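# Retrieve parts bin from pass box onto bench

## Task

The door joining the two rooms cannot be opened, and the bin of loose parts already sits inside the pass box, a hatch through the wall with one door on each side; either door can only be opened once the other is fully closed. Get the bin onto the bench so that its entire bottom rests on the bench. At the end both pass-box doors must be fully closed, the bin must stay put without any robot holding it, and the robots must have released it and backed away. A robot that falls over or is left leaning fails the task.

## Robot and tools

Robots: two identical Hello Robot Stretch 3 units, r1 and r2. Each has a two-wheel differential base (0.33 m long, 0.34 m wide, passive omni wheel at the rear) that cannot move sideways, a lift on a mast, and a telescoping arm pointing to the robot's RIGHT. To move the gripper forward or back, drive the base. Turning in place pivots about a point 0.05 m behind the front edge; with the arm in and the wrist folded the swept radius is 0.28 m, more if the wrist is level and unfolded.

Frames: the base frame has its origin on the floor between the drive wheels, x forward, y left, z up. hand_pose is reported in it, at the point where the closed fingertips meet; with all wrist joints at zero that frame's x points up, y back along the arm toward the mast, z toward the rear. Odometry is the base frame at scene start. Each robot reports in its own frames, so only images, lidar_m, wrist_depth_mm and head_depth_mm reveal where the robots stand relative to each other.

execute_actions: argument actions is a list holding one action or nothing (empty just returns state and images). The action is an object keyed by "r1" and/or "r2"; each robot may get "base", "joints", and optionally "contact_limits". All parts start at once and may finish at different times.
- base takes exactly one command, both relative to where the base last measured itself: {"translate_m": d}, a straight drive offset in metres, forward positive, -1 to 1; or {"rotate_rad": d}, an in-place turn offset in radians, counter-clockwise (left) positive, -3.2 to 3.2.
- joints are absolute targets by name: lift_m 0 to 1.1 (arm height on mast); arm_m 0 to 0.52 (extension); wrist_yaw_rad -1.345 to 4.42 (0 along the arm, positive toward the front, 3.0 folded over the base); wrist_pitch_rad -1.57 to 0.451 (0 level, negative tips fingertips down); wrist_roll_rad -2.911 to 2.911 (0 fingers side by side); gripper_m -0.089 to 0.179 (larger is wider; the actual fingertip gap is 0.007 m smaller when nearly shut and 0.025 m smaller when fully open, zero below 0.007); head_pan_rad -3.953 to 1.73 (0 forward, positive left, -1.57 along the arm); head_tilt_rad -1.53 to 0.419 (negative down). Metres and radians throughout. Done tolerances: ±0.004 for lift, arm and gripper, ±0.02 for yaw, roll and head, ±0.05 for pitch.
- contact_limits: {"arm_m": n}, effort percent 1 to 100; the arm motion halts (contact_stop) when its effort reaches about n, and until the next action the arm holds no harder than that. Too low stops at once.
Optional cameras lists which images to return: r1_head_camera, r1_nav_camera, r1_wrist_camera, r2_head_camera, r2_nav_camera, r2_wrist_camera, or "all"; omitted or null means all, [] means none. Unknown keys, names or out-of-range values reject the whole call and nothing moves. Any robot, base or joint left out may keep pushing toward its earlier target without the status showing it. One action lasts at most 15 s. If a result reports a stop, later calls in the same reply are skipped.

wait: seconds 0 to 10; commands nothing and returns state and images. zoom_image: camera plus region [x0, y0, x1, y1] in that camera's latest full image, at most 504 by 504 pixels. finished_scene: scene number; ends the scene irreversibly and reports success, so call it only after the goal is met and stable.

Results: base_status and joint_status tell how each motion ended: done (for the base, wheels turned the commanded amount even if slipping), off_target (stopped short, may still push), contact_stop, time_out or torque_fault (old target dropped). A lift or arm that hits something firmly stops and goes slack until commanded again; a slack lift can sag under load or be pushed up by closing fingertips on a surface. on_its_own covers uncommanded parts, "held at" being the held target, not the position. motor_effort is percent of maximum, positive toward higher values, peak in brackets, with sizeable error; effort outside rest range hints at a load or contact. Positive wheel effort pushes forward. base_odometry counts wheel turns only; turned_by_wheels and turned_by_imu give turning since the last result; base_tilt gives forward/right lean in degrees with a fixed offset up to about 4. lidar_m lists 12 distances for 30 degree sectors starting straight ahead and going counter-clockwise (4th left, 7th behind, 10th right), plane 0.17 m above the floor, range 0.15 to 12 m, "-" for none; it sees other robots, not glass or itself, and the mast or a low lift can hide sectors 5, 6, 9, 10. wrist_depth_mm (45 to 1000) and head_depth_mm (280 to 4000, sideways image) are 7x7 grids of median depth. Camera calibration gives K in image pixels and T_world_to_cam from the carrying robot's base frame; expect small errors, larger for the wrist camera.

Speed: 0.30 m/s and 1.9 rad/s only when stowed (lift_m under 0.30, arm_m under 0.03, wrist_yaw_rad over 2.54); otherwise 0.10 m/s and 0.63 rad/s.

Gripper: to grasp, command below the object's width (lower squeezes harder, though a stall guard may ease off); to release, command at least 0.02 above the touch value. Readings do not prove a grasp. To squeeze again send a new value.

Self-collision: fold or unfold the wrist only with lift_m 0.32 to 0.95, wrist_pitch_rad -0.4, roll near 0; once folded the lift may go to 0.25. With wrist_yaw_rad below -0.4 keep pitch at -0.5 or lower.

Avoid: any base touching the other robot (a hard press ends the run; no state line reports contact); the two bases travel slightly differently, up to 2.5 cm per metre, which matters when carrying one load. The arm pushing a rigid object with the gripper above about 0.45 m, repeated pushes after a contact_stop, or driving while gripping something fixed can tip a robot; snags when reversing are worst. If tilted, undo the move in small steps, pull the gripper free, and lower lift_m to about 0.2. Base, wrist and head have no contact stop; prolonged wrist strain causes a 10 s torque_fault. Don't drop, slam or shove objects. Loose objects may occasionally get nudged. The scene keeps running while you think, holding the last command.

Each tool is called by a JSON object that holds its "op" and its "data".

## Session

{"op": "execute_actions", "data": {"actions": []}}

Scene clock: 0.00 s.
r1.base_odometry: x=+0.000 y=+0.000 heading=+0.000 (m, m, rad; r1's odometry frame)
r1.turned_by_wheels: +0.000 (rad since the last result)
r1.turned_by_imu: +0.000 (rad since the last result)
r1.base_tilt: forward=+0.9 right=+0.9 (deg)
r1.lidar_m: 1.12 1.07 1.10 1.07 1.03 1.05 1.40 3.38 1.79 2.80 3.23 1.58
r1.head_depth_mm: 1672 1686 1669 1661 1647 1633 1623 / 1537 1531 1520 1512 1496 1493 1476 / 1400 1385 1381 1370 1361 1343 1358 / 1282 1278 1270 1263 1256 1255 1250 / 1186 1187 1182 1173 1170 1157 1167 / 1105 1105 1099 1095 1090 1081 1070 / 1037 1034 1030 1023 1015 1016 1002
r1.base_status: not commanded
r1.joint_positions: lift_m=+0.493 arm_m=+0.003 wrist_yaw_rad=+3.040 wrist_pitch_rad=-0.517 wrist_roll_rad=+0.002 gripper_m=+0.037 head_pan_rad=-0.008 head_tilt_rad=-0.006
r1.joint_status: not commanded
r1.motor_effort: left_wheel=+1 right_wheel=+0 lift_m=+34 arm_m=+0 wrist_yaw_rad=+0 wrist_pitch_rad=+4 wrist_roll_rad=+1 gripper_m=+0 head_pan_rad=+0 head_tilt_rad=+0 (%)
r1.hand_pose: x=+0.0003 y=+0.0621 z=+0.4838 quat_wxyz=(+0.216, +0.692, +0.146, +0.673) (m; r1's base frame)
r1.wrist_depth_mm: 783 - - - - - 852 / 840 957 - - - - 918 / 901 - - - - - 939 / 924 979 936 947 938 898 881 / 835 819 - 805 814 779 772 / 721 723 708 697 - 679 665 / 636 624 - - 606 607 596
r2.base_odometry: x=+0.000 y=+0.000 heading=+0.000 (m, m, rad; r2's odometry frame)
r2.turned_by_wheels: +0.000 (rad since the last result)
r2.turned_by_imu: +0.000 (rad since the last result)
r2.base_tilt: forward=-0.2 right=+1.0 (deg)
r2.lidar_m: 1.32 1.31 1.47 2.39 3.49 1.71 3.41 1.78 0.95 0.79 0.79 0.89
r2.head_depth_mm: 1220 1226 1239 1253 1265 1273 1298 / 1383 1399 1406 1414 1423 1440 1450 / 1353 1355 1363 1372 1391 1404 1413 / 1309 1315 1314 1330 1331 1347 1362 / 1259 1262 1282 1277 1289 1300 1308 / 1216 1228 1238 1250 1253 1258 1261 / 1191 1191 1202 1216 1208 1236 1222
r2.base_status: not commanded
r2.joint_positions: lift_m=+0.307 arm_m=-0.002 wrist_yaw_rad=+2.904 wrist_pitch_rad=-0.612 wrist_roll_rad=-0.001 gripper_m=+0.037 head_pan_rad=+0.016 head_tilt_rad=-0.020
r2.joint_status: not commanded
r2.motor_effort: left_wheel=+0 right_wheel=-1 lift_m=+24 arm_m=+1 wrist_yaw_rad=+0 wrist_pitch_rad=+4 wrist_roll_rad=+0 gripper_m=+0 head_pan_rad=+0 head_tilt_rad=+2 (%)
r2.hand_pose: x=+0.0249 y=+0.0478 z=+0.2790 quat_wxyz=(+0.292, +0.694, +0.132, +0.645) (m; r2's base frame)
r2.wrist_depth_mm: - - - - - - - / 748 791 813 794 833 809 862 / 638 - 670 658 671 685 700 / 539 - 561 556 578 585 576 / 474 495 - 501 501 494 500 / - - - 429 432 435 439 / - - - 391 398 400 398
pictures: r1_head_camera (sideways: a quarter turn clockwise sets it upright), r1_nav_camera (sideways: a quarter turn counterclockwise sets it upright), r1_wrist_camera, r2_head_camera (sideways: a quarter turn clockwise sets it upright), r2_nav_camera (sideways: a quarter turn counterclockwise sets it upright), r2_wrist_camera
camera_calibration (this result's frames):
r1_head_camera: T_world_to_cam=[[0.0223029, -0.0127114, -0.99967, 1.32288], [0.0336334, 0.999363, -0.0119571, 0.0170736], [0.999185, -0.0333557, 0.0227162, -0.0812256], [0, 0, 0, 1]] pos_world=[0.0510811, -0.00295646, 1.32449]
r1_nav_camera: T_world_to_cam=[[0.0443667, 0.0243112, 0.998719, -1.26815], [0.0317977, -0.999232, 0.0229111, 0.0172837], [0.998509, 0.0307405, -0.0451057, 0.00680984], [0, 0, 0, 1]] pos_world=[0.0489142, 0.0478912, 1.26643]
r1_wrist_camera: T_world_to_cam=[[0.993468, -0.111077, -0.0261389, 0.0209926], [-0.0913717, -0.637125, -0.765326, 0.44529], [0.0683566, 0.762715, -0.643112, 0.425836], [0, 0, 0, 1]] pos_world=[-0.00927721, -0.0387541, 0.615201]
r2_head_camera: T_world_to_cam=[[-0.0535796, 0.0247661, -0.998256, 1.32113], [-0.0350785, 0.999029, 0.0266681, -0.0262093], [0.997947, 0.0364462, -0.0526588, 0.0247242], [0, 0, 0, 1]] pos_world=[0.0451927, -0.00743649, 1.32083]
r2_nav_camera: T_world_to_cam=[[0.0010966, -0.0565179, 0.998401, -1.25534], [-0.0239272, -0.998117, -0.0564756, 0.118929], [0.999713, -0.023827, -0.00244685, -0.0421786], [0, 0, 0, 1]] pos_world=[0.0463888, 0.0467507, 1.25995]
r2_wrist_camera: T_world_to_cam=[[0.961329, -0.273655, 0.0309701, -0.0256371], [-0.176029, -0.69704, -0.695089, 0.260886], [0.211802, 0.662758, -0.718256, 0.330609], [0, 0, 0, 1]] pos_world=[0.000545469, -0.0442816, 0.419595]
Images, in order (width x height): r1_head_camera 896x504, r1_nav_camera 672x504, r1_wrist_camera 644x364, r2_head_camera 896x504, r2_nav_camera 672x504, r2_wrist_camera 644x364.

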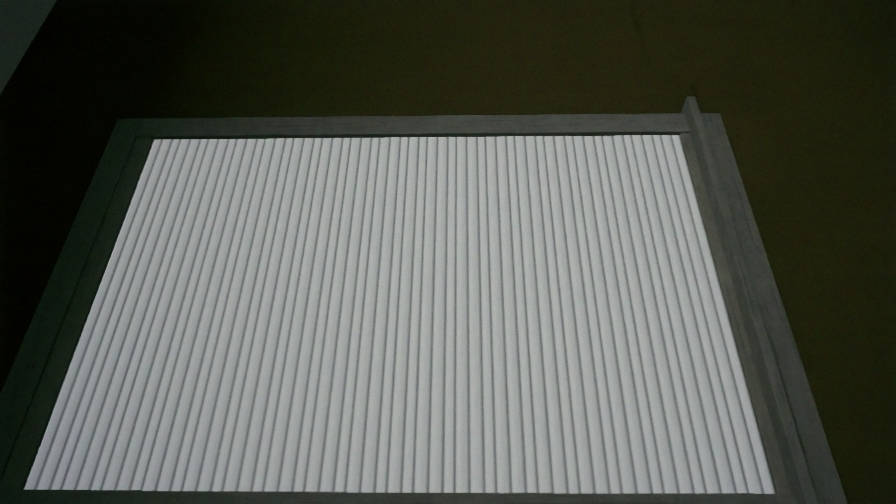

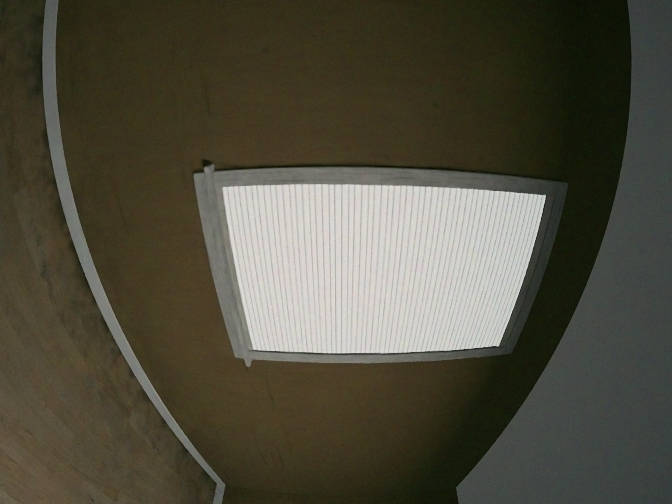

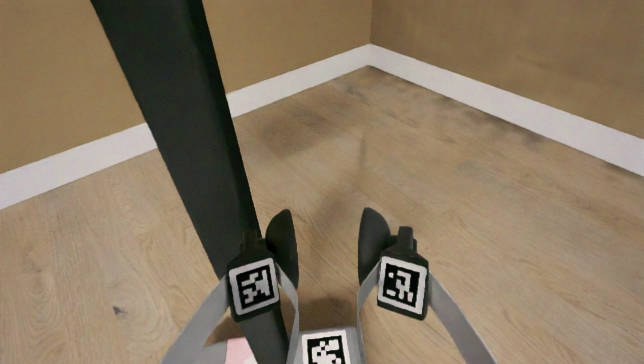

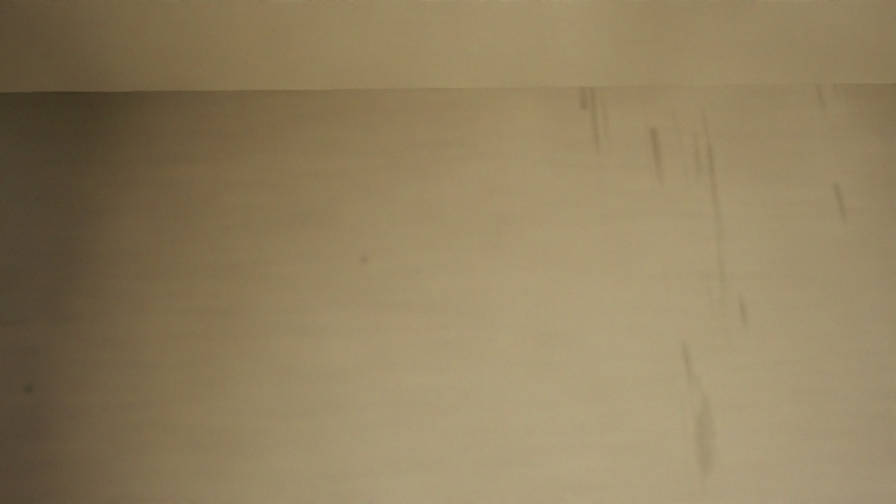

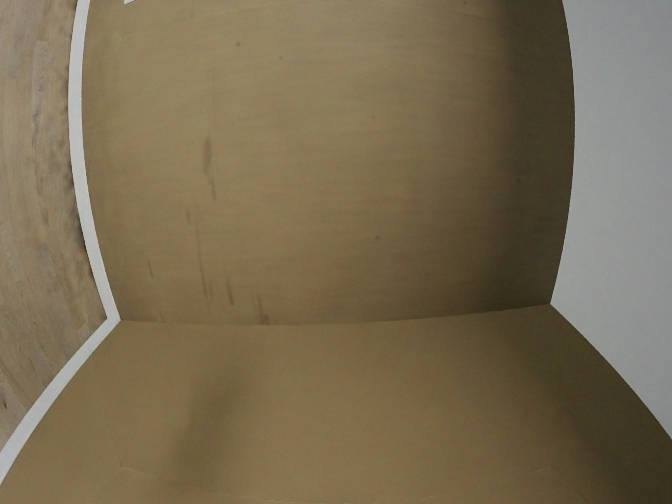

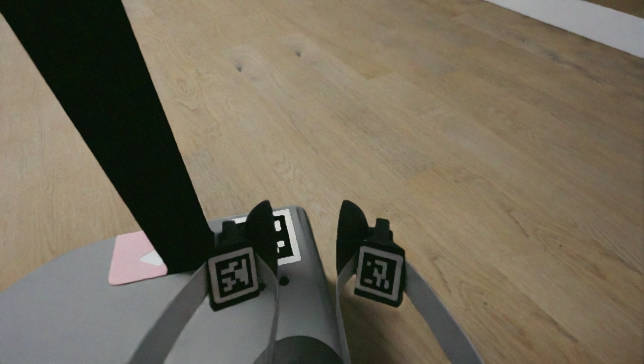

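{"op": "execute_actions", "data": {"actions": [{"r1":{"joints":{"head_pan_rad":-2.3,"head_tilt_rad":-0.3}},"r2":{"joints":{"head_pan_rad":1.7,"head_tilt_rad":-0.3}}}], "cameras": ["r1_nav_camera","r2_nav_camera"]}}

{"op": "execute_actions", "data": {"actions": [{"r2":{"joints":{"head_pan_rad":-2.0,"head_tilt_rad":-0.3}},"r1":{"joints":{"head_pan_rad":-3.9}}}], "cameras": ["r1_nav_camera","r2_nav_camera"]}}

Scene clock: 6.37 s.
r1.base_odometry: x=+0.000 y=+0.000 heading=+0.000 (m, m, rad; r1's odometry frame)
r1.turned_by_wheels: +0.000 (rad since the last result)
r1.turned_by_imu: +0.000 (rad since the last result)
r1.base_tilt: forward=+0.9 right=+0.9 (deg)
r1.lidar_m: 1.12 1.06 1.10 1.08 1.03 1.05 1.40 3.36 1.79 2.80 3.26 1.59
r1.head_depth_mm: 3167 3349 3454 3632 2960 2076 1591 / 3271 3435 3541 3744 2978 2071 1599 / 3310 3515 3661 3858 2942 2073 1582 / 3428 3603 3785 3941 2970 2070 1583 / 3505 3655 3897 3999 2783 2070 1584 / 3584 3790 - 3887 2767 1986 1581 / 3714 3859 - 2091 2671 1969 1591
r1.base_status: not commanded
r1.joint_positions: lift_m=+0.493 arm_m=+0.003 wrist_yaw_rad=+3.040 wrist_pitch_rad=-0.517 wrist_roll_rad=+0.002 gripper_m=+0.037 head_pan_rad=-2.293 head_tilt_rad=-0.296
r1.joint_status: all done
r1.motor_effort: left_wheel=+1(1) right_wheel=+0(0) lift_m=+34(34) arm_m=+0(0) wrist_yaw_rad=+1(1) wrist_pitch_rad=+4(4) wrist_roll_rad=+1(0) gripper_m=+0(1) head_pan_rad=-3(32) head_tilt_rad=-1(18) (%)
r1.hand_pose: x=+0.0003 y=+0.0621 z=+0.4838 quat_wxyz=(+0.216, +0.692, +0.146, +0.673) (m; r1's base frame)
r1.wrist_depth_mm: 800 - - - - - 859 / 845 936 - - - - 893 / 909 - - - - - 951 / 954 980 948 959 942 919 899 / 824 843 - 804 797 782 763 / 725 705 707 697 - 673 668 / 628 620 - - 602 610 595
r2.base_odometry: x=+0.000 y=+0.000 heading=+0.000 (m, m, rad; r2's odometry frame)
r2.turned_by_wheels: +0.000 (rad since the last result)
r2.turned_by_imu: -0.001 (rad since the last result)
r2.base_tilt: forward=-0.1 right=+1.2 (deg)
r2.lidar_m: 1.32 1.31 1.47 2.39 3.49 1.70 3.40 1.78 0.95 0.79 0.79 0.88
r2.head_depth_mm: 2329 2368 2442 2526 2398 1839 1451 / 2857 2993 3132 3234 2532 1862 1451 / 3162 3331 3517 3630 2599 1859 1465 / 3102 3296 3483 3589 2590 1881 1463 / 3020 3218 3406 3570 2611 1877 1486 / 2991 3155 3310 3535 2627 1879 1472 / 2963 3073 3216 3424 - - -
r2.base_status: not commanded
r2.joint_positions: lift_m=+0.307 arm_m=-0.002 wrist_yaw_rad=+2.904 wrist_pitch_rad=-0.612 wrist_roll_rad=-0.001 gripper_m=+0.037 head_pan_rad=+1.693 head_tilt_rad=-0.296
r2.joint_status: all done
r2.motor_effort: left_wheel=+0(0) right_wheel=+0(1) lift_m=+24(24) arm_m=+1(0) wrist_yaw_rad=+0(0) wrist_pitch_rad=+4(3) wrist_roll_rad=+1(1) gripper_m=+0(0) head_pan_rad=+2(31) head_tilt_rad=-1(17) (%)
r2.hand_pose: x=+0.0249 y=+0.0478 z=+0.2790 quat_wxyz=(+0.292, +0.694, +0.132, +0.645) (m; r2's base frame)
r2.wrist_depth_mm: - - - - - - - / 747 794 788 801 810 825 838 / 636 - 662 668 660 675 709 / 548 - 557 567 579 567 588 / 484 486 - 492 500 501 497 / - - - 426 442 439 444 / - - - 387 394 397 397
pictures: r1_nav_camera (sideways: a quarter turn counterclockwise sets it upright), r2_nav_camera (sideways: a quarter turn counterclockwise sets it upright)
camera_calibration (this result's frames):
r1_nav_camera: T_world_to_cam=[[-0.198241, -0.262474, 0.944356, -1.19552], [-0.779425, 0.626407, 0.010485, 0.038416], [-0.594304, -0.733976, -0.328758, 0.385739], [0, 0, 0, 1]] pos_world=[0.0221874, -0.0547334, 1.25541]
r2_nav_camera: T_world_to_cam=[[0.0229291, 0.277561, 0.960434, -1.20569], [0.996731, 0.068094, -0.0434746, 0.0957589], [-0.0774666, 0.958292, -0.275093, 0.319297], [0, 0, 0, 1]] pos_world=[-0.0430655, 0.0221533, 1.24999]
Images, in order (width x height): r1_nav_camera 672x504, r2_nav_camera 672x504.

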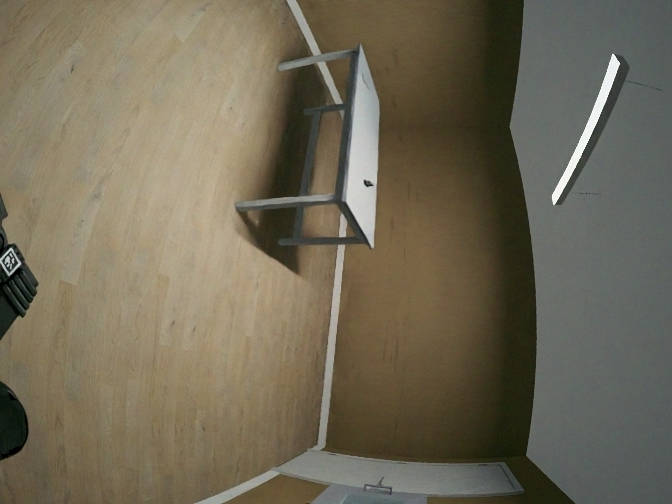

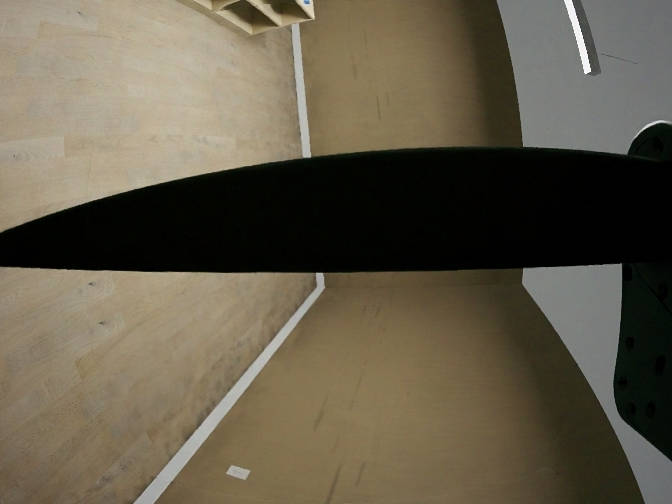

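Scene clock: 8.50 s.
r1.base_odometry: x=+0.000 y=+0.000 heading=+0.000 (m, m, rad; r1's odometry frame)
r1.turned_by_wheels: +0.000 (rad since the last result)
r1.turned_by_imu: +0.000 (rad since the last result)
r1.base_tilt: forward=+0.8 right=+0.9 (deg)
r1.lidar_m: 1.12 1.07 1.10 1.08 1.03 1.05 1.40 3.36 1.79 2.80 3.25 1.58
r1.head_depth_mm: - - - - - - - / 871 - - - - - - / 888 931 979 1027 1082 1152 1219 / 907 953 1003 1049 1113 1175 1253 / 930 973 1021 1081 1143 1210 1283 / 949 991 1050 1107 1172 1248 1331 / 970 1023 1076 1136 1207 1285 1374
r1.base_status: not commanded
r1.joint_positions: lift_m=+0.493 arm_m=+0.003 wrist_yaw_rad=+3.040 wrist_pitch_rad=-0.517 wrist_roll_rad=+0.002 gripper_m=+0.037 head_pan_rad=-3.893 head_tilt_rad=-0.296
r1.joint_status: all done
r1.motor_effort: left_wheel=+1(1) right_wheel=+1(0) lift_m=+34(34) arm_m=+0(0) wrist_yaw_rad=+0(0) wrist_pitch_rad=+4(4) wrist_roll_rad=+0(0) gripper_m=+0(0) head_pan_rad=-2(31) head_tilt_rad=-1(2) (%)
r1.hand_pose: x=+0.0003 y=+0.0621 z=+0.4838 quat_wxyz=(+0.216, +0.692, +0.146, +0.673) (m; r1's base frame)
r1.wrist_depth_mm: 785 - - - - - 838 / 847 935 - - - - 898 / 904 - - - - - 947 / 947 959 951 953 917 920 908 / 825 848 - 816 807 768 762 / 715 705 700 686 - 668 676 / 639 627 - - 607 599 585
r2.base_odometry: x=+0.000 y=+0.000 heading=+0.000 (m, m, rad; r2's odometry frame)
r2.turned_by_wheels: +0.000 (rad since the last result)
r2.turned_by_imu: -0.001 (rad since the last result)
r2.base_tilt: forward=-0.2 right=+1.1 (deg)
r2.lidar_m: 1.32 1.31 1.47 2.39 3.48 1.70 3.39 1.79 0.95 0.79 0.79 0.88
r2.head_depth_mm: 1249 1327 1204 1279 1710 1784 1458 / 1110 1185 1260 1348 1462 1602 1474 / 1001 1058 1122 1203 1293 1387 1421 / 904 955 1011 1076 1135 1224 1310 / 828 872 920 965 1027 1085 1157 / 764 803 840 883 929 972 1036 / 713 743 775 805 851 893 944
r2.base_status: not commanded
r2.joint_positions: lift_m=+0.307 arm_m=-0.002 wrist_yaw_rad=+2.904 wrist_pitch_rad=-0.612 wrist_roll_rad=-0.001 gripper_m=+0.037 head_pan_rad=-1.993 head_tilt_rad=-0.297
r2.joint_status: all done
r2.motor_effort: left_wheel=+0(1) right_wheel=-1(0) lift_m=+24(24) arm_m=+0(1) wrist_yaw_rad=+0(0) wrist_pitch_rad=+4(4) wrist_roll_rad=+1(0) gripper_m=+0(1) head_pan_rad=-2(28) head_tilt_rad=-1(2) (%)
r2.hand_pose: x=+0.0249 y=+0.0478 z=+0.2790 quat_wxyz=(+0.292, +0.694, +0.132, +0.645) (m; r2's base frame)
r2.wrist_depth_mm: - - - - - - - / 738 772 773 789 812 860 856 / 647 - 659 673 671 661 690 / 553 - 564 548 563 579 578 / 485 495 - 493 503 497 505 / - - - 424 436 445 449 / - - - 390 393 397 395
pictures: r1_nav_camera (sideways: a quarter turn counterclockwise sets it upright), r2_nav_camera (sideways: a quarter turn counterclockwise sets it upright)
camera_calibration (this result's frames):
r1_nav_camera: T_world_to_cam=[[-0.25664, 0.205888, 0.944323, -1.19512], [0.648907, 0.760796, 0.0104804, 0.029709], [-0.716279, 0.615467, -0.328853, 0.386606], [0, 0, 0, 1]] pos_world=[-0.0490766, -0.0144849, 1.25541]
r2_nav_camera: T_world_to_cam=[[-0.163383, -0.225914, 0.960348, -1.20444], [-0.888117, 0.457558, -0.0434577, 0.107234], [-0.429597, -0.860002, -0.275395, 0.321839], [0, 0, 0, 1]] pos_world=[0.0367123, -0.0443846, 1.24998]
Images, in order (width x height): r1_nav_camera 672x504, r2_nav_camera 672x504.

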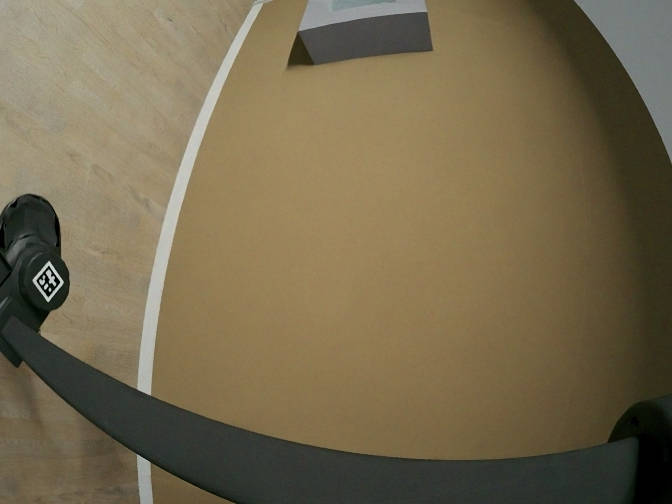

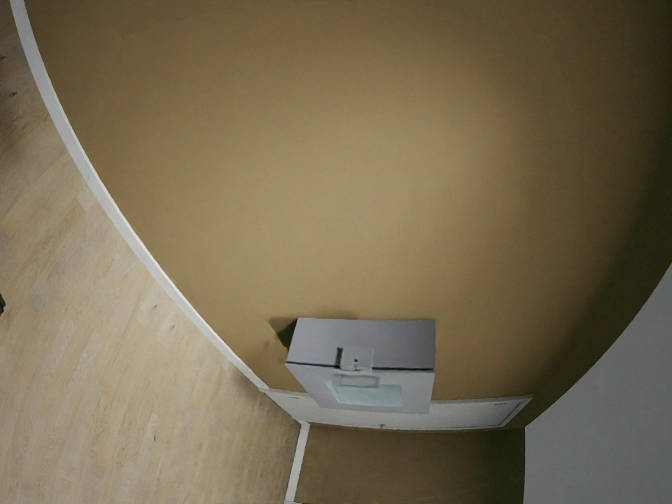

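{"op": "execute_actions", "data": {"actions": [{"r1":{"base":{"rotate_rad":-2.58},"joints":{"lift_m":0.33,"wrist_pitch_rad":-0.4,"head_pan_rad":-0.9,"head_tilt_rad":-0.2}},"r2":{"joints":{"head_pan_rad":-2.7,"head_tilt_rad":-0.2}}}], "cameras": ["r1_head_camera","r1_nav_camera","r2_head_camera"]}}

Scene clock: 19.73 s.
r1.base_odometry: x=+0.000 y=+0.000 heading=-2.580 (m, m, rad; r1's odometry frame)
r1.turned_by_wheels: -2.580 (rad since the last result)
r1.turned_by_imu: -2.611 (rad since the last result)
r1.base_tilt: forward=+0.8 right=+0.9 (deg)
r1.lidar_m: 3.66 1.79 2.80 3.26 1.51 1.11 1.07 1.11 1.06 1.03 1.07 1.46
r1.head_depth_mm: 927 950 978 1004 1034 1067 1102 / 989 1019 1047 1076 1113 1149 1186 / 1056 1088 1120 1160 1197 1235 1283 / 1133 1175 1212 1251 1297 1350 1401 / 1222 1268 1312 1359 1408 1474 1540 / 1327 1381 1439 1491 1557 1638 1646 / 1458 1517 1570 1607 1680 1827 1739
r1.base_status: done
r1.joint_positions: lift_m=+0.331 arm_m=+0.003 wrist_yaw_rad=+3.040 wrist_pitch_rad=-0.419 wrist_roll_rad=+0.002 gripper_m=+0.037 head_pan_rad=-0.907 head_tilt_rad=-0.211
r1.joint_status: all done
r1.motor_effort: left_wheel=+3(8) right_wheel=-1(3) lift_m=+14(29) arm_m=+0(0) wrist_yaw_rad=+0(0) wrist_pitch_rad=+6(7) wrist_roll_rad=+0(0) gripper_m=+0(0) head_pan_rad=+2(26) head_tilt_rad=+4(12) (%)
r1.hand_pose: x=+0.0016 y=+0.0755 z=+0.3431 quat_wxyz=(+0.183, +0.698, +0.112, +0.683) (m; r1's base frame)
r1.wrist_depth_mm: - - - - - - - / - - - - - - - / - - - - - 981 947 / 841 825 824 818 776 785 773 / 685 679 - 669 666 639 627 / 578 567 - 556 - 539 539 / 493 514 - - 480 477 467
r2.base_odometry: x=+0.000 y=+0.000 heading=+0.000 (m, m, rad; r2's odometry frame)
r2.turned_by_wheels: +0.000 (rad since the last result)
r2.turned_by_imu: -0.002 (rad since the last result)
r2.base_tilt: forward=-0.2 right=+1.1 (deg)
r2.lidar_m: 1.32 1.31 1.47 2.40 3.49 1.71 3.39 1.79 0.95 0.79 0.79 0.89
r2.head_depth_mm: 2941 3062 3224 3337 2954 2072 1592 / 2986 3098 3236 3468 3049 2086 1588 / 3051 3185 3275 3460 3071 2099 1588 / 3039 3230 3336 3563 3089 2097 1599 / 2808 2954 3021 3048 2805 2091 1610 / 2121 2147 1709 1689 2037 2013 1614 / 1623 1645 1257 1206 1279 1638 1559
r2.base_status: not commanded
r2.joint_positions: lift_m=+0.307 arm_m=-0.002 wrist_yaw_rad=+2.904 wrist_pitch_rad=-0.612 wrist_roll_rad=-0.001 gripper_m=+0.037 head_pan_rad=-2.693 head_tilt_rad=-0.211
r2.joint_status: all done
r2.motor_effort: left_wheel=+0(0) right_wheel=-1(1) lift_m=+24(24) arm_m=+2(0) wrist_yaw_rad=+0(0) wrist_pitch_rad=+4(3) wrist_roll_rad=+1(0) gripper_m=+0(0) head_pan_rad=-2(27) head_tilt_rad=+5(13) (%)
r2.hand_pose: x=+0.0249 y=+0.0478 z=+0.2790 quat_wxyz=(+0.292, +0.694, +0.132, +0.645) (m; r2's base frame)
r2.wrist_depth_mm: - - - - - - - / 737 793 797 809 804 833 830 / 635 - 641 659 677 687 698 / 545 - 557 567 568 574 583 / 481 490 - 493 499 503 503 / - - - 421 437 443 443 / - - - 391 390 402 404
pictures: r1_head_camera (sideways: a quarter turn clockwise sets it upright), r1_nav_camera (sideways: a quarter turn counterclockwise sets it upright), r2_head_camera (sideways: a quarter turn clockwise sets it upright)
camera_calibration (this result's frames):
r1_head_camera: T_world_to_cam=[[-0.121426, 0.134909, -0.98339, 1.3023], [0.801143, 0.598235, -0.0168527, 0.0187615], [0.586025, -0.789882, -0.180723, 0.186129], [0, 0, 0, 1]] pos_world=[0.0340266, -0.0398954, 1.31462]
r1_nav_camera: T_world_to_cam=[[0.17104, -0.178612, 0.968939, -1.22988], [-0.759771, -0.650033, 0.0142913, 0.0333393], [0.62729, -0.738617, -0.246886, 0.271731], [0, 0, 0, 1]] pos_world=[0.0652354, 0.00270431, 1.25829]
r2_head_camera: T_world_to_cam=[[0.229453, 0.0820693, -0.969854, 1.28218], [0.446063, -0.894504, 0.0298387, -0.0332651], [-0.865089, -0.439462, -0.241855, 0.282364], [0, 0, 0, 1]] pos_world=[-0.0350916, -0.0108949, 1.31281]
Images, in order (width x height): r1_head_camera 896x504, r1_nav_camera 672x504, r2_head_camera 896x504.

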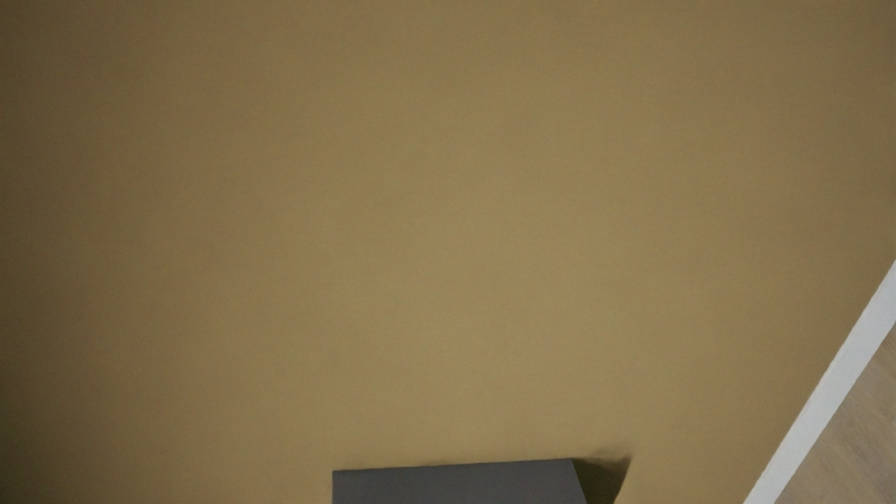

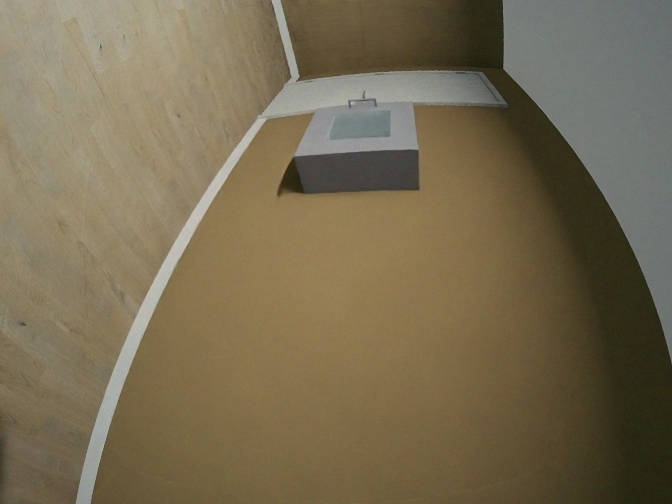

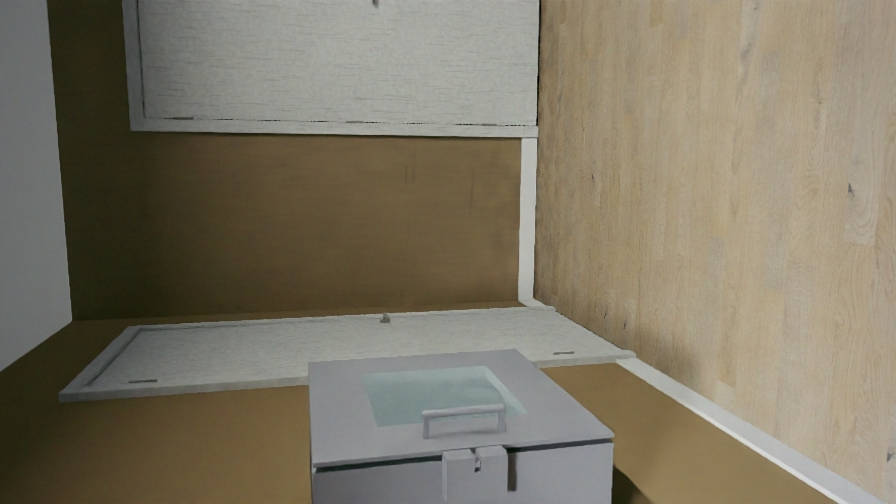

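{"op": "execute_actions", "data": {"actions": [{"r1":{"base":{"rotate_rad":0.03},"joints":{"lift_m":0.27,"head_pan_rad":-1.3,"head_tilt_rad":-0.3}}}], "cameras": []}}

{"op": "execute_actions", "data": {"actions": [{"r1":{"base":{"translate_m":1.0}}}], "cameras": []}}

{"op": "execute_actions", "data": {"actions": [{"r1":{"base":{"translate_m":0.7}}}], "cameras": ["r1_head_camera","r1_nav_camera"]}}

Scene clock: 31.53 s.
r1.base_odometry: x=+0.000 y=+0.000 heading=-2.550 (m, m, rad; r1's odometry frame)
r1.turned_by_wheels: +0.030 (rad since the last result)
r1.turned_by_imu: +0.030 (rad since the last result)
r1.base_tilt: forward=+0.8 right=+0.9 (deg)
r1.lidar_m: 3.65 1.79 2.80 3.26 1.47 1.10 1.07 1.11 1.06 1.02 1.07 1.50
r1.head_depth_mm: 849 886 928 969 1021 1075 1134 / 871 910 954 1000 1053 1112 1179 / 896 936 981 1035 1086 1143 1221 / 920 964 1014 1069 1127 1191 1266 / 946 994 1044 1102 1168 1238 1314 / 971 1017 1075 1140 1205 1283 1370 / 1003 1055 1108 1176 1253 1335 1428
r1.base_status: done
r1.joint_positions: lift_m=+0.271 arm_m=+0.003 wrist_yaw_rad=+3.040 wrist_pitch_rad=-0.418 wrist_roll_rad=+0.002 gripper_m=+0.037 head_pan_rad=-1.293 head_tilt_rad=-0.296
r1.joint_status: all done
r1.motor_effort: left_wheel=+0(2) right_wheel=+1(2) lift_m=+15(14) arm_m=+0(0) wrist_yaw_rad=-1(1) wrist_pitch_rad=+6(6) wrist_roll_rad=+1(1) gripper_m=+0(1) head_pan_rad=-3(17) head_tilt_rad=-1(9) (%)
r1.hand_pose: x=+0.0016 y=+0.0756 z=+0.2833 quat_wxyz=(+0.182, +0.699, +0.111, +0.683) (m; r1's base frame)
r1.wrist_depth_mm: - - - - - - - / - - - - - - - / 955 950 913 890 869 858 838 / 741 745 713 706 694 667 659 / 596 595 - 579 571 553 548 / 501 511 - - - 471 460 / 445 - - - 413 410 402
r2.base_odometry: x=+0.000 y=+0.000 heading=+0.000 (m, m, rad; r2's odometry frame)
r2.turned_by_wheels: +0.000 (rad since the last result)
r2.turned_by_imu: -0.001 (rad since the last result)
r2.base_tilt: forward=-0.1 right=+1.1 (deg)
r2.lidar_m: 1.31 1.31 1.47 2.40 3.48 1.70 3.41 1.78 0.95 0.79 0.79 0.88
r2.head_depth_mm: 2951 3080 3229 3299 2989 2098 1578 / 3012 3054 3181 3423 3049 2067 1592 / 3037 3122 3296 3502 3050 2073 1599 / 3039 3191 3313 3532 3064 2117 1594 / 2831 3015 3013 3027 2842 2117 1609 / 2117 2148 1705 1699 2037 2013 1627 / 1634 1640 1259 1206 1285 1669 1566
r2.base_status: not commanded
r2.joint_positions: lift_m=+0.307 arm_m=-0.002 wrist_yaw_rad=+2.904 wrist_pitch_rad=-0.612 wrist_roll_rad=-0.001 gripper_m=+0.037 head_pan_rad=-2.693 head_tilt_rad=-0.211
r2.joint_status: not commanded
r2.motor_effort: left_wheel=+0(0) right_wheel=-1(1) lift_m=+24(24) arm_m=+1(1) wrist_yaw_rad=+0(0) wrist_pitch_rad=+3(4) wrist_roll_rad=+0(0) gripper_m=+0(0) head_pan_rad=-2(2) head_tilt_rad=+5(5) (%)
r2.hand_pose: x=+0.0249 y=+0.0478 z=+0.2790 quat_wxyz=(+0.292, +0.694, +0.132, +0.645) (m; r2's base frame)
r2.wrist_depth_mm: - - - - - - - / 722 780 784 789 805 820 840 / 634 - 642 663 667 677 688 / 536 - 560 567 587 579 580 / 472 492 - 492 493 504 504 / - - - 424 437 442 439 / - - - 389 390 395 402
pictures: none
No camera images: the call's "cameras" was empty. Leave "cameras" out to get every camera's image.

Scene clock: 36.57 s.
r1.base_odometry: x=-0.830 y=-0.558 heading=-2.550 (m, m, rad; r1's odometry frame)
r1.turned_by_wheels: +0.000 (rad since the last result)
r1.turned_by_imu: +0.002 (rad since the last result)
r1.base_tilt: forward=+0.8 right=+0.9 (deg)
r1.lidar_m: 2.69 1.48 1.04 2.40 2.83 2.12 2.06 1.45 1.09 1.06 1.11 1.55
r1.head_depth_mm: 875 914 958 1003 1052 1105 1171 / 899 938 982 1032 1085 1148 1211 / 922 965 1014 1066 1122 1184 1259 / 949 990 1044 1098 1162 1238 1308 / 977 1023 1046 1086 1132 1272 1357 / 1004 1056 860 902 950 1324 1412 / 1035 1089 880 1395 1006 1379 1459
r1.base_status: done
r1.joint_positions: lift_m=+0.271 arm_m=+0.003 wrist_yaw_rad=+3.040 wrist_pitch_rad=-0.418 wrist_roll_rad=+0.002 gripper_m=+0.037 head_pan_rad=-1.293 head_tilt_rad=-0.296
r1.joint_status: not commanded
r1.motor_effort: left_wheel=+0(10) right_wheel=+1(7) lift_m=+15(15) arm_m=+0(0) wrist_yaw_rad=-1(0) wrist_pitch_rad=+6(6) wrist_roll_rad=+0(0) gripper_m=+0(0) head_pan_rad=-3(3) head_tilt_rad=-1(1) (%)
r1.hand_pose: x=+0.0016 y=+0.0756 z=+0.2833 quat_wxyz=(+0.182, +0.699, +0.111, +0.683) (m; r1's base frame)
r1.wrist_depth_mm: - - - - - - - / - - - - - - - / 969 938 891 910 886 855 827 / 732 714 703 705 679 673 662 / 593 595 - 575 589 559 545 / 503 516 - - - 472 466 / 447 - - - 412 411 408
r2.base_odometry: x=+0.000 y=+0.000 heading=+0.000 (m, m, rad; r2's odometry frame)
r2.turned_by_wheels: +0.000 (rad since the last result)
r2.turned_by_imu: -0.001 (rad since the last result)
r2.base_tilt: forward=-0.1 right=+1.0 (deg)
r2.lidar_m: 1.32 1.31 1.47 2.39 3.49 1.71 3.40 1.78 0.95 0.79 0.79 0.88
r2.head_depth_mm: 2981 3047 3183 3318 3004 2066 1585 / 3011 3104 3208 3386 3002 2111 1579 / 3014 3183 3297 3475 3038 2071 1601 / 3029 3222 3358 3446 3033 2098 1595 / 2808 3028 3015 3062 2824 2121 1610 / 2116 2119 1711 1712 2032 2047 1613 / 1630 1629 1256 1200 1296 1646 1556
r2.base_status: not commanded
r2.joint_positions: lift_m=+0.307 arm_m=-0.002 wrist_yaw_rad=+2.904 wrist_pitch_rad=-0.612 wrist_roll_rad=-0.001 gripper_m=+0.037 head_pan_rad=-2.693 head_tilt_rad=-0.211
r2.joint_status: not commanded
r2.motor_effort: left_wheel=+0(0) right_wheel=-1(1) lift_m=+24(24) arm_m=+1(1) wrist_yaw_rad=-1(0) wrist_pitch_rad=+3(3) wrist_roll_rad=+1(0) gripper_m=+0(0) head_pan_rad=-2(2) head_tilt_rad=+4(4) (%)
r2.hand_pose: x=+0.0249 y=+0.0478 z=+0.2790 quat_wxyz=(+0.292, +0.694, +0.132, +0.645) (m; r2's base frame)
r2.wrist_depth_mm: - - - - - - - / 748 810 781 797 818 812 833 / 644 - 662 666 670 666 684 / 547 - 564 564 567 580 584 / 481 488 - 480 494 498 495 / - - - 431 434 436 445 / - - - 392 386 393 394
pictures: none
No camera images: the call's "cameras" was empty. Leave "cameras" out to get every camera's image.

Scene clock: 40.60 s.
r1.base_odometry: x=-1.411 y=-0.948 heading=-2.550 (m, m, rad; r1's odometry frame)
r1.turned_by_wheels: +0.000 (rad since the last result)
r1.turned_by_imu: +0.001 (rad since the last result)
r1.base_tilt: forward=+0.8 right=+0.9 (deg)
r1.lidar_m: 1.99 2.08 0.99 0.87 3.36 2.83 2.76 1.49 1.11 1.08 1.13 1.56
r1.head_depth_mm: 894 936 754 3514 1126 867 1195 / 919 959 777 3216 1147 902 1240 / 944 989 799 1442 1183 931 1291 / 970 1016 823 856 902 965 1337 / 999 1045 1088 917 1223 1305 1387 / 1024 1081 1133 1202 1271 1359 1442 / 1058 1116 1175 1247 1321 1407 1476
r1.base_status: done
r1.joint_positions: lift_m=+0.271 arm_m=+0.003 wrist_yaw_rad=+3.040 wrist_pitch_rad=-0.418 wrist_roll_rad=+0.002 gripper_m=+0.037 head_pan_rad=-1.293 head_tilt_rad=-0.296
r1.joint_status: not commanded
r1.motor_effort: left_wheel=+0(9) right_wheel=+1(8) lift_m=+15(15) arm_m=+0(0) wrist_yaw_rad=+0(0) wrist_pitch_rad=+6(6) wrist_roll_rad=+0(1) gripper_m=+0(0) head_pan_rad=-3(4) head_tilt_rad=-1(0) (%)
r1.hand_pose: x=+0.0016 y=+0.0756 z=+0.2833 quat_wxyz=(+0.182, +0.699, +0.111, +0.683) (m; r1's base frame)
r1.wrist_depth_mm: - - - - - - - / - - - - - - - / 970 954 924 912 892 844 845 / 739 733 692 709 688 665 663 / 594 587 - 574 583 556 541 / 504 513 - - - 465 460 / 448 - - - 416 410 403
r2.base_odometry: x=+0.000 y=+0.000 heading=+0.000 (m, m, rad; r2's odometry frame)
r2.turned_by_wheels: +0.000 (rad since the last result)
r2.turned_by_imu: -0.001 (rad since the last result)
r2.base_tilt: forward=-0.1 right=+1.1 (deg)
r2.lidar_m: 1.31 1.31 1.47 2.38 3.48 1.71 3.41 1.78 0.95 0.79 0.79 0.88
r2.head_depth_mm: 2930 3040 3168 3286 3047 2062 1580 / 2980 3110 3245 3380 3034 2082 1589 / 3024 3165 3301 3539 3054 2078 1594 / 3028 3211 3369 3521 3021 2091 1590 / 2836 2992 3037 3090 2815 2093 1598 / 2104 2142 1715 1715 2038 2020 1608 / 1645 1628 1263 1202 1290 1657 1563
r2.base_status: not commanded
r2.joint_positions: lift_m=+0.307 arm_m=-0.002 wrist_yaw_rad=+2.904 wrist_pitch_rad=-0.612 wrist_roll_rad=-0.001 gripper_m=+0.037 head_pan_rad=-2.693 head_tilt_rad=-0.211
r2.joint_status: not commanded
r2.motor_effort: left_wheel=+0(0) right_wheel=-1(1) lift_m=+24(24) arm_m=+1(1) wrist_yaw_rad=+0(0) wrist_pitch_rad=+3(3) wrist_roll_rad=+0(0) gripper_m=+0(0) head_pan_rad=-2(2) head_tilt_rad=+4(5) (%)
r2.hand_pose: x=+0.0249 y=+0.0478 z=+0.2790 quat_wxyz=(+0.292, +0.694, +0.132, +0.645) (m; r2's base frame)
r2.wrist_depth_mm: - - - - - - - / 742 802 788 800 829 819 838 / 641 - 663 660 670 674 690 / 539 - 567 568 569 570 576 / 479 496 - 494 493 501 503 / - - - 425 438 446 451 / - - - 390 394 399 397
pictures: r1_head_camera (sideways: a quarter turn clockwise sets it upright), r1_nav_camera (sideways: a quarter turn counterclockwise sets it upright)
camera_calibration (this result's frames):
r1_head_camera: T_world_to_cam=[[-0.0845888, 0.250946, -0.964298, 1.27711], [0.967002, 0.25408, -0.0187049, 0.0201592], [0.240315, -0.934061, -0.264158, 0.296836], [0, 0, 0, 1]] pos_world=[0.017201, -0.048345, 1.3103]
r1_nav_camera: T_world_to_cam=[[0.113695, -0.308695, 0.944342, -1.19741], [-0.948301, -0.317198, 0.010483, 0.0394487], [0.296307, -0.896712, -0.3288, 0.38036], [0, 0, 0, 1]] pos_world=[0.0608445, -0.016046, 1.25541]
Images, in order (width x height): r1_head_camera 896x504, r1_nav_camera 672x504.

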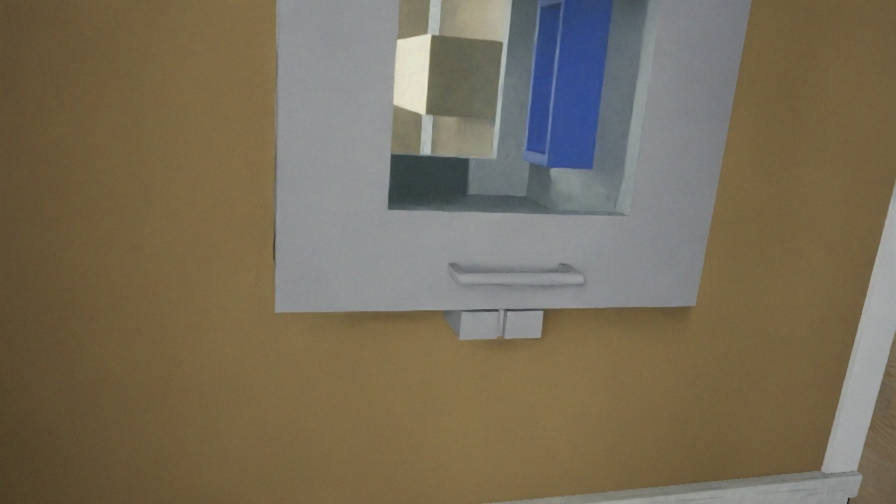

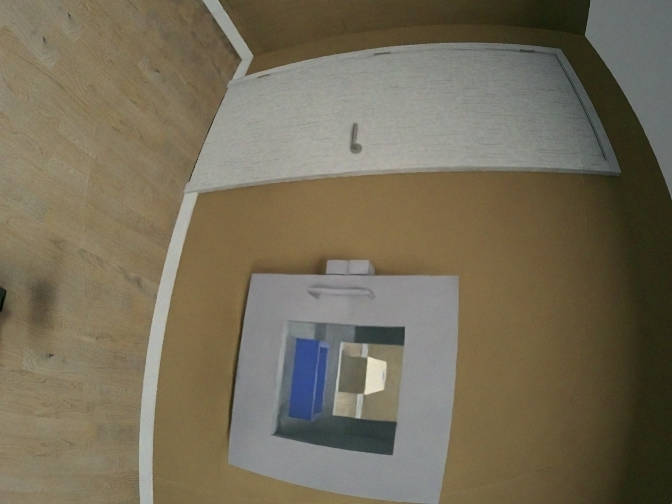

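{"op": "execute_actions", "data": {"actions": [{"r1":{"base":{"translate_m":0.28},"joints":{"lift_m":0.6,"wrist_pitch_rad":-0.4,"head_pan_rad":-1.57}}}], "cameras": []}}

{"op": "execute_actions", "data": {"actions": [{"r1":{"joints":{"wrist_yaw_rad":0,"gripper_m":0.12}}}], "cameras": []}}

{"op": "execute_actions", "data": {"actions": [{"r1":{"joints":{"lift_m":0.88,"wrist_pitch_rad":0,"arm_m":0.3}}}], "cameras": ["r1_head_camera","r1_wrist_camera"]}}

Scene clock: 52.90 s.
r1.base_odometry: x=-1.643 y=-1.104 heading=-2.550 (m, m, rad; r1's odometry frame)
r1.turned_by_wheels: +0.000 (rad since the last result)
r1.turned_by_imu: +0.000 (rad since the last result)
r1.base_tilt: forward=+0.9 right=+0.9 (deg)
r1.lidar_m: 1.71 1.79 0.88 0.91 3.34 3.11 3.01 1.49 1.12 1.09 1.14 1.57
r1.head_depth_mm: 942 981 800 1446 1191 937 1300 / 936 985 802 - 1187 937 1301 / 938 987 801 850 904 936 1297 / 942 984 807 840 893 1202 1305 / 938 985 1035 1083 1155 1225 1297 / 942 984 1038 1092 1155 1226 1299 / 943 989 1035 1090 1152 1223 1302
r1.base_status: done
r1.joint_positions: lift_m=+0.599 arm_m=+0.003 wrist_yaw_rad=+3.040 wrist_pitch_rad=-0.418 wrist_roll_rad=+0.002 gripper_m=+0.037 head_pan_rad=-1.563 head_tilt_rad=-0.296
r1.joint_status: all done
r1.motor_effort: left_wheel=+0(9) right_wheel=+1(5) lift_m=+51(53) arm_m=+0(0) wrist_yaw_rad=+0(1) wrist_pitch_rad=+5(5) wrist_roll_rad=+1(0) gripper_m=+0(1) head_pan_rad=-2(13) head_tilt_rad=-1(1) (%)
r1.hand_pose: x=+0.0016 y=+0.0756 z=+0.6119 quat_wxyz=(+0.182, +0.699, +0.111, +0.683) (m; r1's base frame)
r1.wrist_depth_mm: - - - - - - - / - - - - - - - / - - - - - - - / - - - - - - - / - - - - - - - / 919 912 - 874 - 863 837 / 800 776 - 761 754 751 733
r2.base_odometry: x=+0.000 y=+0.000 heading=+0.000 (m, m, rad; r2's odometry frame)
r2.turned_by_wheels: +0.000 (rad since the last result)
r2.turned_by_imu: -0.002 (rad since the last result)
r2.base_tilt: forward=-0.2 right=+1.1 (deg)
r2.lidar_m: 1.31 1.31 1.47 2.38 3.48 1.70 3.39 1.78 0.95 0.79 0.79 0.89
r2.head_depth_mm: 3000 3087 3193 3338 3046 2058 1589 / 3015 3060 3267 3367 2998 2073 1581 / 3054 3164 3329 3465 3058 2087 1580 / 3008 3172 3354 3492 3065 2100 1602 / 2836 3006 3062 3044 2757 2102 1604 / 2081 2136 1712 1704 2035 1997 1612 / 1641 1637 1258 1201 1291 1657 1554
r2.base_status: not commanded
r2.joint_positions: lift_m=+0.307 arm_m=-0.002 wrist_yaw_rad=+2.904 wrist_pitch_rad=-0.612 wrist_roll_rad=-0.001 gripper_m=+0.037 head_pan_rad=-2.693 head_tilt_rad=-0.211
r2.joint_status: not commanded
r2.motor_effort: left_wheel=+0(0) right_wheel=-1(1) lift_m=+24(24) arm_m=+1(1) wrist_yaw_rad=+0(0) wrist_pitch_rad=+4(4) wrist_roll_rad=+0(1) gripper_m=-1(0) head_pan_rad=-2(2) head_tilt_rad=+4(5) (%)
r2.hand_pose: x=+0.0249 y=+0.0478 z=+0.2790 quat_wxyz=(+0.292, +0.694, +0.132, +0.645) (m; r2's base frame)
r2.wrist_depth_mm: - - - - - - - / 729 803 775 818 807 833 852 / 638 - 646 645 670 662 697 / 543 - 556 556 566 564 577 / 475 498 - 490 504 505 506 / - - - 427 429 433 446 / - - - 389 395 395 399
pictures: none
No camera images: the call's "cameras" was empty. Leave "cameras" out to get every camera's image.

Scene clock: 55.43 s.
r1.base_odometry: x=-1.643 y=-1.104 heading=-2.550 (m, m, rad; r1's odometry frame)
r1.turned_by_wheels: +0.000 (rad since the last result)
r1.turned_by_imu: +0.000 (rad since the last result)
r1.base_tilt: forward=+0.8 right=+0.9 (deg)
r1.lidar_m: 1.71 1.80 0.88 0.91 3.35 3.11 3.01 1.50 1.12 1.09 1.14 1.57
r1.head_depth_mm: 939 983 798 1439 1191 935 1305 / 940 982 799 - 1185 939 1299 / 940 983 802 850 906 937 1298 / 939 988 806 838 892 1196 1300 / 939 986 1040 1079 1153 1223 1298 / 941 988 1038 1091 1151 1224 1302 / 940 986 1037 1093 1154 1226 1302
r1.base_status: not commanded
r1.joint_positions: lift_m=+0.599 arm_m=+0.003 wrist_yaw_rad=+0.002 wrist_pitch_rad=-0.418 wrist_roll_rad=+0.002 gripper_m=+0.120 head_pan_rad=-1.563 head_tilt_rad=-0.296
r1.joint_status: all done
r1.motor_effort: left_wheel=+0(0) right_wheel=+1(2) lift_m=+51(51) arm_m=+0(0) wrist_yaw_rad=-3(2) wrist_pitch_rad=+5(6) wrist_roll_rad=+0(0) gripper_m=+0(82) head_pan_rad=-3(3) head_tilt_rad=-2(1) (%)
r1.hand_pose: x=-0.0210 y=-0.3719 z=+0.6119 quat_wxyz=(+0.691, +0.148, -0.692, -0.146) (m; r1's base frame)
r1.wrist_depth_mm: 793 787 804 798 772 770 775 / 876 872 867 877 867 840 858 / 966 962 987 942 945 938 918 / - - - - - - - / - - - - - - 991 / 934 908 885 881 909 - 859 / 789 754 789 773 774 746 751
r2.base_odometry: x=+0.000 y=+0.000 heading=+0.000 (m, m, rad; r2's odometry frame)
r2.turned_by_wheels: +0.000 (rad since the last result)
r2.turned_by_imu: -0.001 (rad since the last result)
r2.base_tilt: forward=-0.1 right=+1.0 (deg)
r2.lidar_m: 1.32 1.31 1.47 2.39 3.48 1.70 3.41 1.78 0.95 0.79 0.79 0.89
r2.head_depth_mm: 2948 3044 3168 3353 3012 2067 1581 / 3001 3121 3225 3331 3072 2059 1583 / 3054 3132 3339 3479 3028 2078 1590 / 3022 3198 3325 3557 3125 2128 1602 / 2817 2977 3042 3043 2805 2109 1598 / 2117 2130 1681 1700 2053 2019 1591 / 1641 1628 1262 1199 1287 1661 1559
r2.base_status: not commanded
r2.joint_positions: lift_m=+0.307 arm_m=-0.002 wrist_yaw_rad=+2.904 wrist_pitch_rad=-0.612 wrist_roll_rad=-0.001 gripper_m=+0.037 head_pan_rad=-2.693 head_tilt_rad=-0.211
r2.joint_status: not commanded
r2.motor_effort: left_wheel=+0(0) right_wheel=-2(1) lift_m=+24(24) arm_m=+1(1) wrist_yaw_rad=+0(0) wrist_pitch_rad=+4(3) wrist_roll_rad=+0(1) gripper_m=+0(0) head_pan_rad=-2(2) head_tilt_rad=+4(5) (%)
r2.hand_pose: x=+0.0249 y=+0.0478 z=+0.2790 quat_wxyz=(+0.292, +0.694, +0.132, +0.645) (m; r2's base frame)
r2.wrist_depth_mm: - - - - - - - / 729 809 822 795 820 825 832 / 631 - 649 660 680 668 692 / 548 - 551 561 575 588 591 / 479 484 - 489 496 499 507 / - - - 427 438 433 446 / - - - 388 386 396 401
pictures: none
No camera images: the call's "cameras" was empty. Leave "cameras" out to get every camera's image.

Scene clock: 58.83 s.
r1.base_odometry: x=-1.643 y=-1.104 heading=-2.550 (m, m, rad; r1's odometry frame)
r1.turned_by_wheels: +0.000 (rad since the last result)
r1.turned_by_imu: +0.000 (rad since the last result)
r1.base_tilt: forward=+0.8 right=+0.9 (deg)
r1.lidar_m: 1.71 1.80 0.88 0.91 3.35 3.10 3.00 1.50 1.12 1.09 1.14 1.57
r1.head_depth_mm: 938 984 798 1451 1190 929 - / 942 984 802 - 1198 - 1308 / 939 985 800 852 876 - 1300 / 941 984 808 838 874 - 1300 / 941 985 1032 1084 1154 1225 1301 / 937 987 1032 1090 1157 1219 1306 / 941 985 1039 1097 1157 1225 1299
r1.base_status: not commanded
r1.joint_positions: lift_m=+0.879 arm_m=+0.300 wrist_yaw_rad=+0.001 wrist_pitch_rad=-0.021 wrist_roll_rad=+0.002 gripper_m=+0.120 head_pan_rad=-1.563 head_tilt_rad=-0.297
r1.joint_status: all done
r1.motor_effort: left_wheel=+0(0) right_wheel=+1(1) lift_m=+52(53) arm_m=+3(3) wrist_yaw_rad=-1(2) wrist_pitch_rad=+7(6) wrist_roll_rad=+0(0) gripper_m=+0(0) head_pan_rad=-1(3) head_tilt_rad=-1(1) (%)
r1.hand_pose: x=-0.0213 y=-0.7004 z=+0.9885 quat_wxyz=(+0.707, +0.008, -0.707, -0.008) (m; r1's base frame)
r1.wrist_depth_mm: 534 527 514 286 284 813 648 / 549 549 531 292 294 839 652 / 569 570 553 304 304 885 658 / 594 600 576 317 318 899 656 / 601 620 606 328 329 624 625 / 631 643 629 347 343 - 544 / 653 666 659 363 352 351 348
r2.base_odometry: x=+0.000 y=+0.000 heading=+0.000 (m, m, rad; r2's odometry frame)
r2.turned_by_wheels: +0.000 (rad since the last result)
r2.turned_by_imu: -0.001 (rad since the last result)
r2.base_tilt: forward=-0.2 right=+1.0 (deg)
r2.lidar_m: 1.32 1.31 1.47 2.39 3.47 1.70 3.40 1.78 0.95 0.79 0.79 0.88
r2.head_depth_mm: 2954 3076 3182 3340 3031 2074 1567 / 2997 3104 3282 3392 3025 2070 1576 / 3031 3156 3277 3469 3077 2094 1587 / 3054 3187 3329 3505 3095 2095 1595 / 2778 2960 3044 3046 2799 2102 1606 / 2098 2134 1709 1714 2050 2032 1606 / 1634 1638 1266 1198 1289 1664 1566
r2.base_status: not commanded
r2.joint_positions: lift_m=+0.307 arm_m=-0.002 wrist_yaw_rad=+2.904 wrist_pitch_rad=-0.612 wrist_roll_rad=-0.001 gripper_m=+0.037 head_pan_rad=-2.693 head_tilt_rad=-0.211
r2.joint_status: not commanded
r2.motor_effort: left_wheel=+0(0) right_wheel=-1(1) lift_m=+24(24) arm_m=+1(1) wrist_yaw_rad=+0(0) wrist_pitch_rad=+4(3) wrist_roll_rad=+0(1) gripper_m=+0(0) head_pan_rad=-2(2) head_tilt_rad=+5(4) (%)
r2.hand_pose: x=+0.0249 y=+0.0478 z=+0.2790 quat_wxyz=(+0.292, +0.694, +0.132, +0.645) (m; r2's base frame)
r2.wrist_depth_mm: - - - - - - - / 716 801 778 800 818 826 821 / 642 - 662 677 654 684 697 / 551 - 546 566 569 570 591 / 481 483 - 494 493 499 508 / - - - 425 444 434 449 / - - - 391 391 398 398
pictures: r1_head_camera (sideways: a quarter turn clockwise sets it upright), r1_wrist_camera
camera_calibration (this result's frames):
r1_head_camera: T_world_to_cam=[[-0.0145873, 0.264542, -0.964264, 1.27664], [0.99974, -0.0130624, -0.0187076, 0.019963], [-0.0175445, -0.964286, -0.264283, 0.298571], [0, 0, 0, 1]] pos_world=[0.00390323, -0.0495555, 1.3103]
r1_wrist_camera: T_world_to_cam=[[-0.999614, -0.00520443, -0.0273047, 0.00373584], [0.0256998, 0.201206, -0.979212, 1.14485], [0.0105901, -0.979535, -0.200994, -0.324991], [0, 0, 0, 1]] pos_world=[-0.0222463, -0.54867, 1.05583]
Images, in order (width x height): r1_head_camera 896x504, r1_wrist_camera 644x364.

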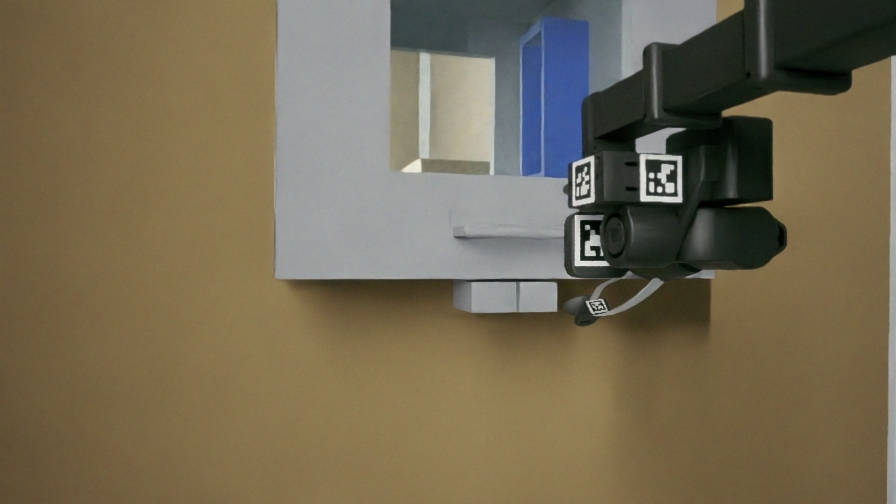

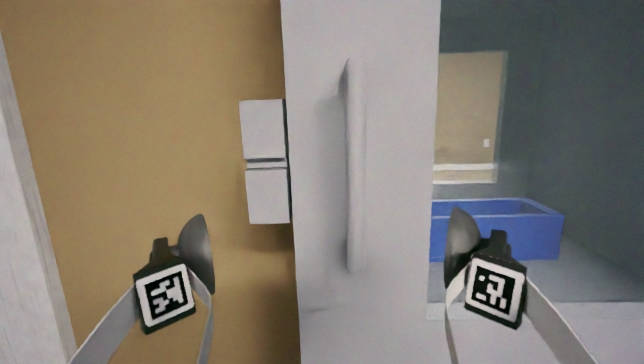

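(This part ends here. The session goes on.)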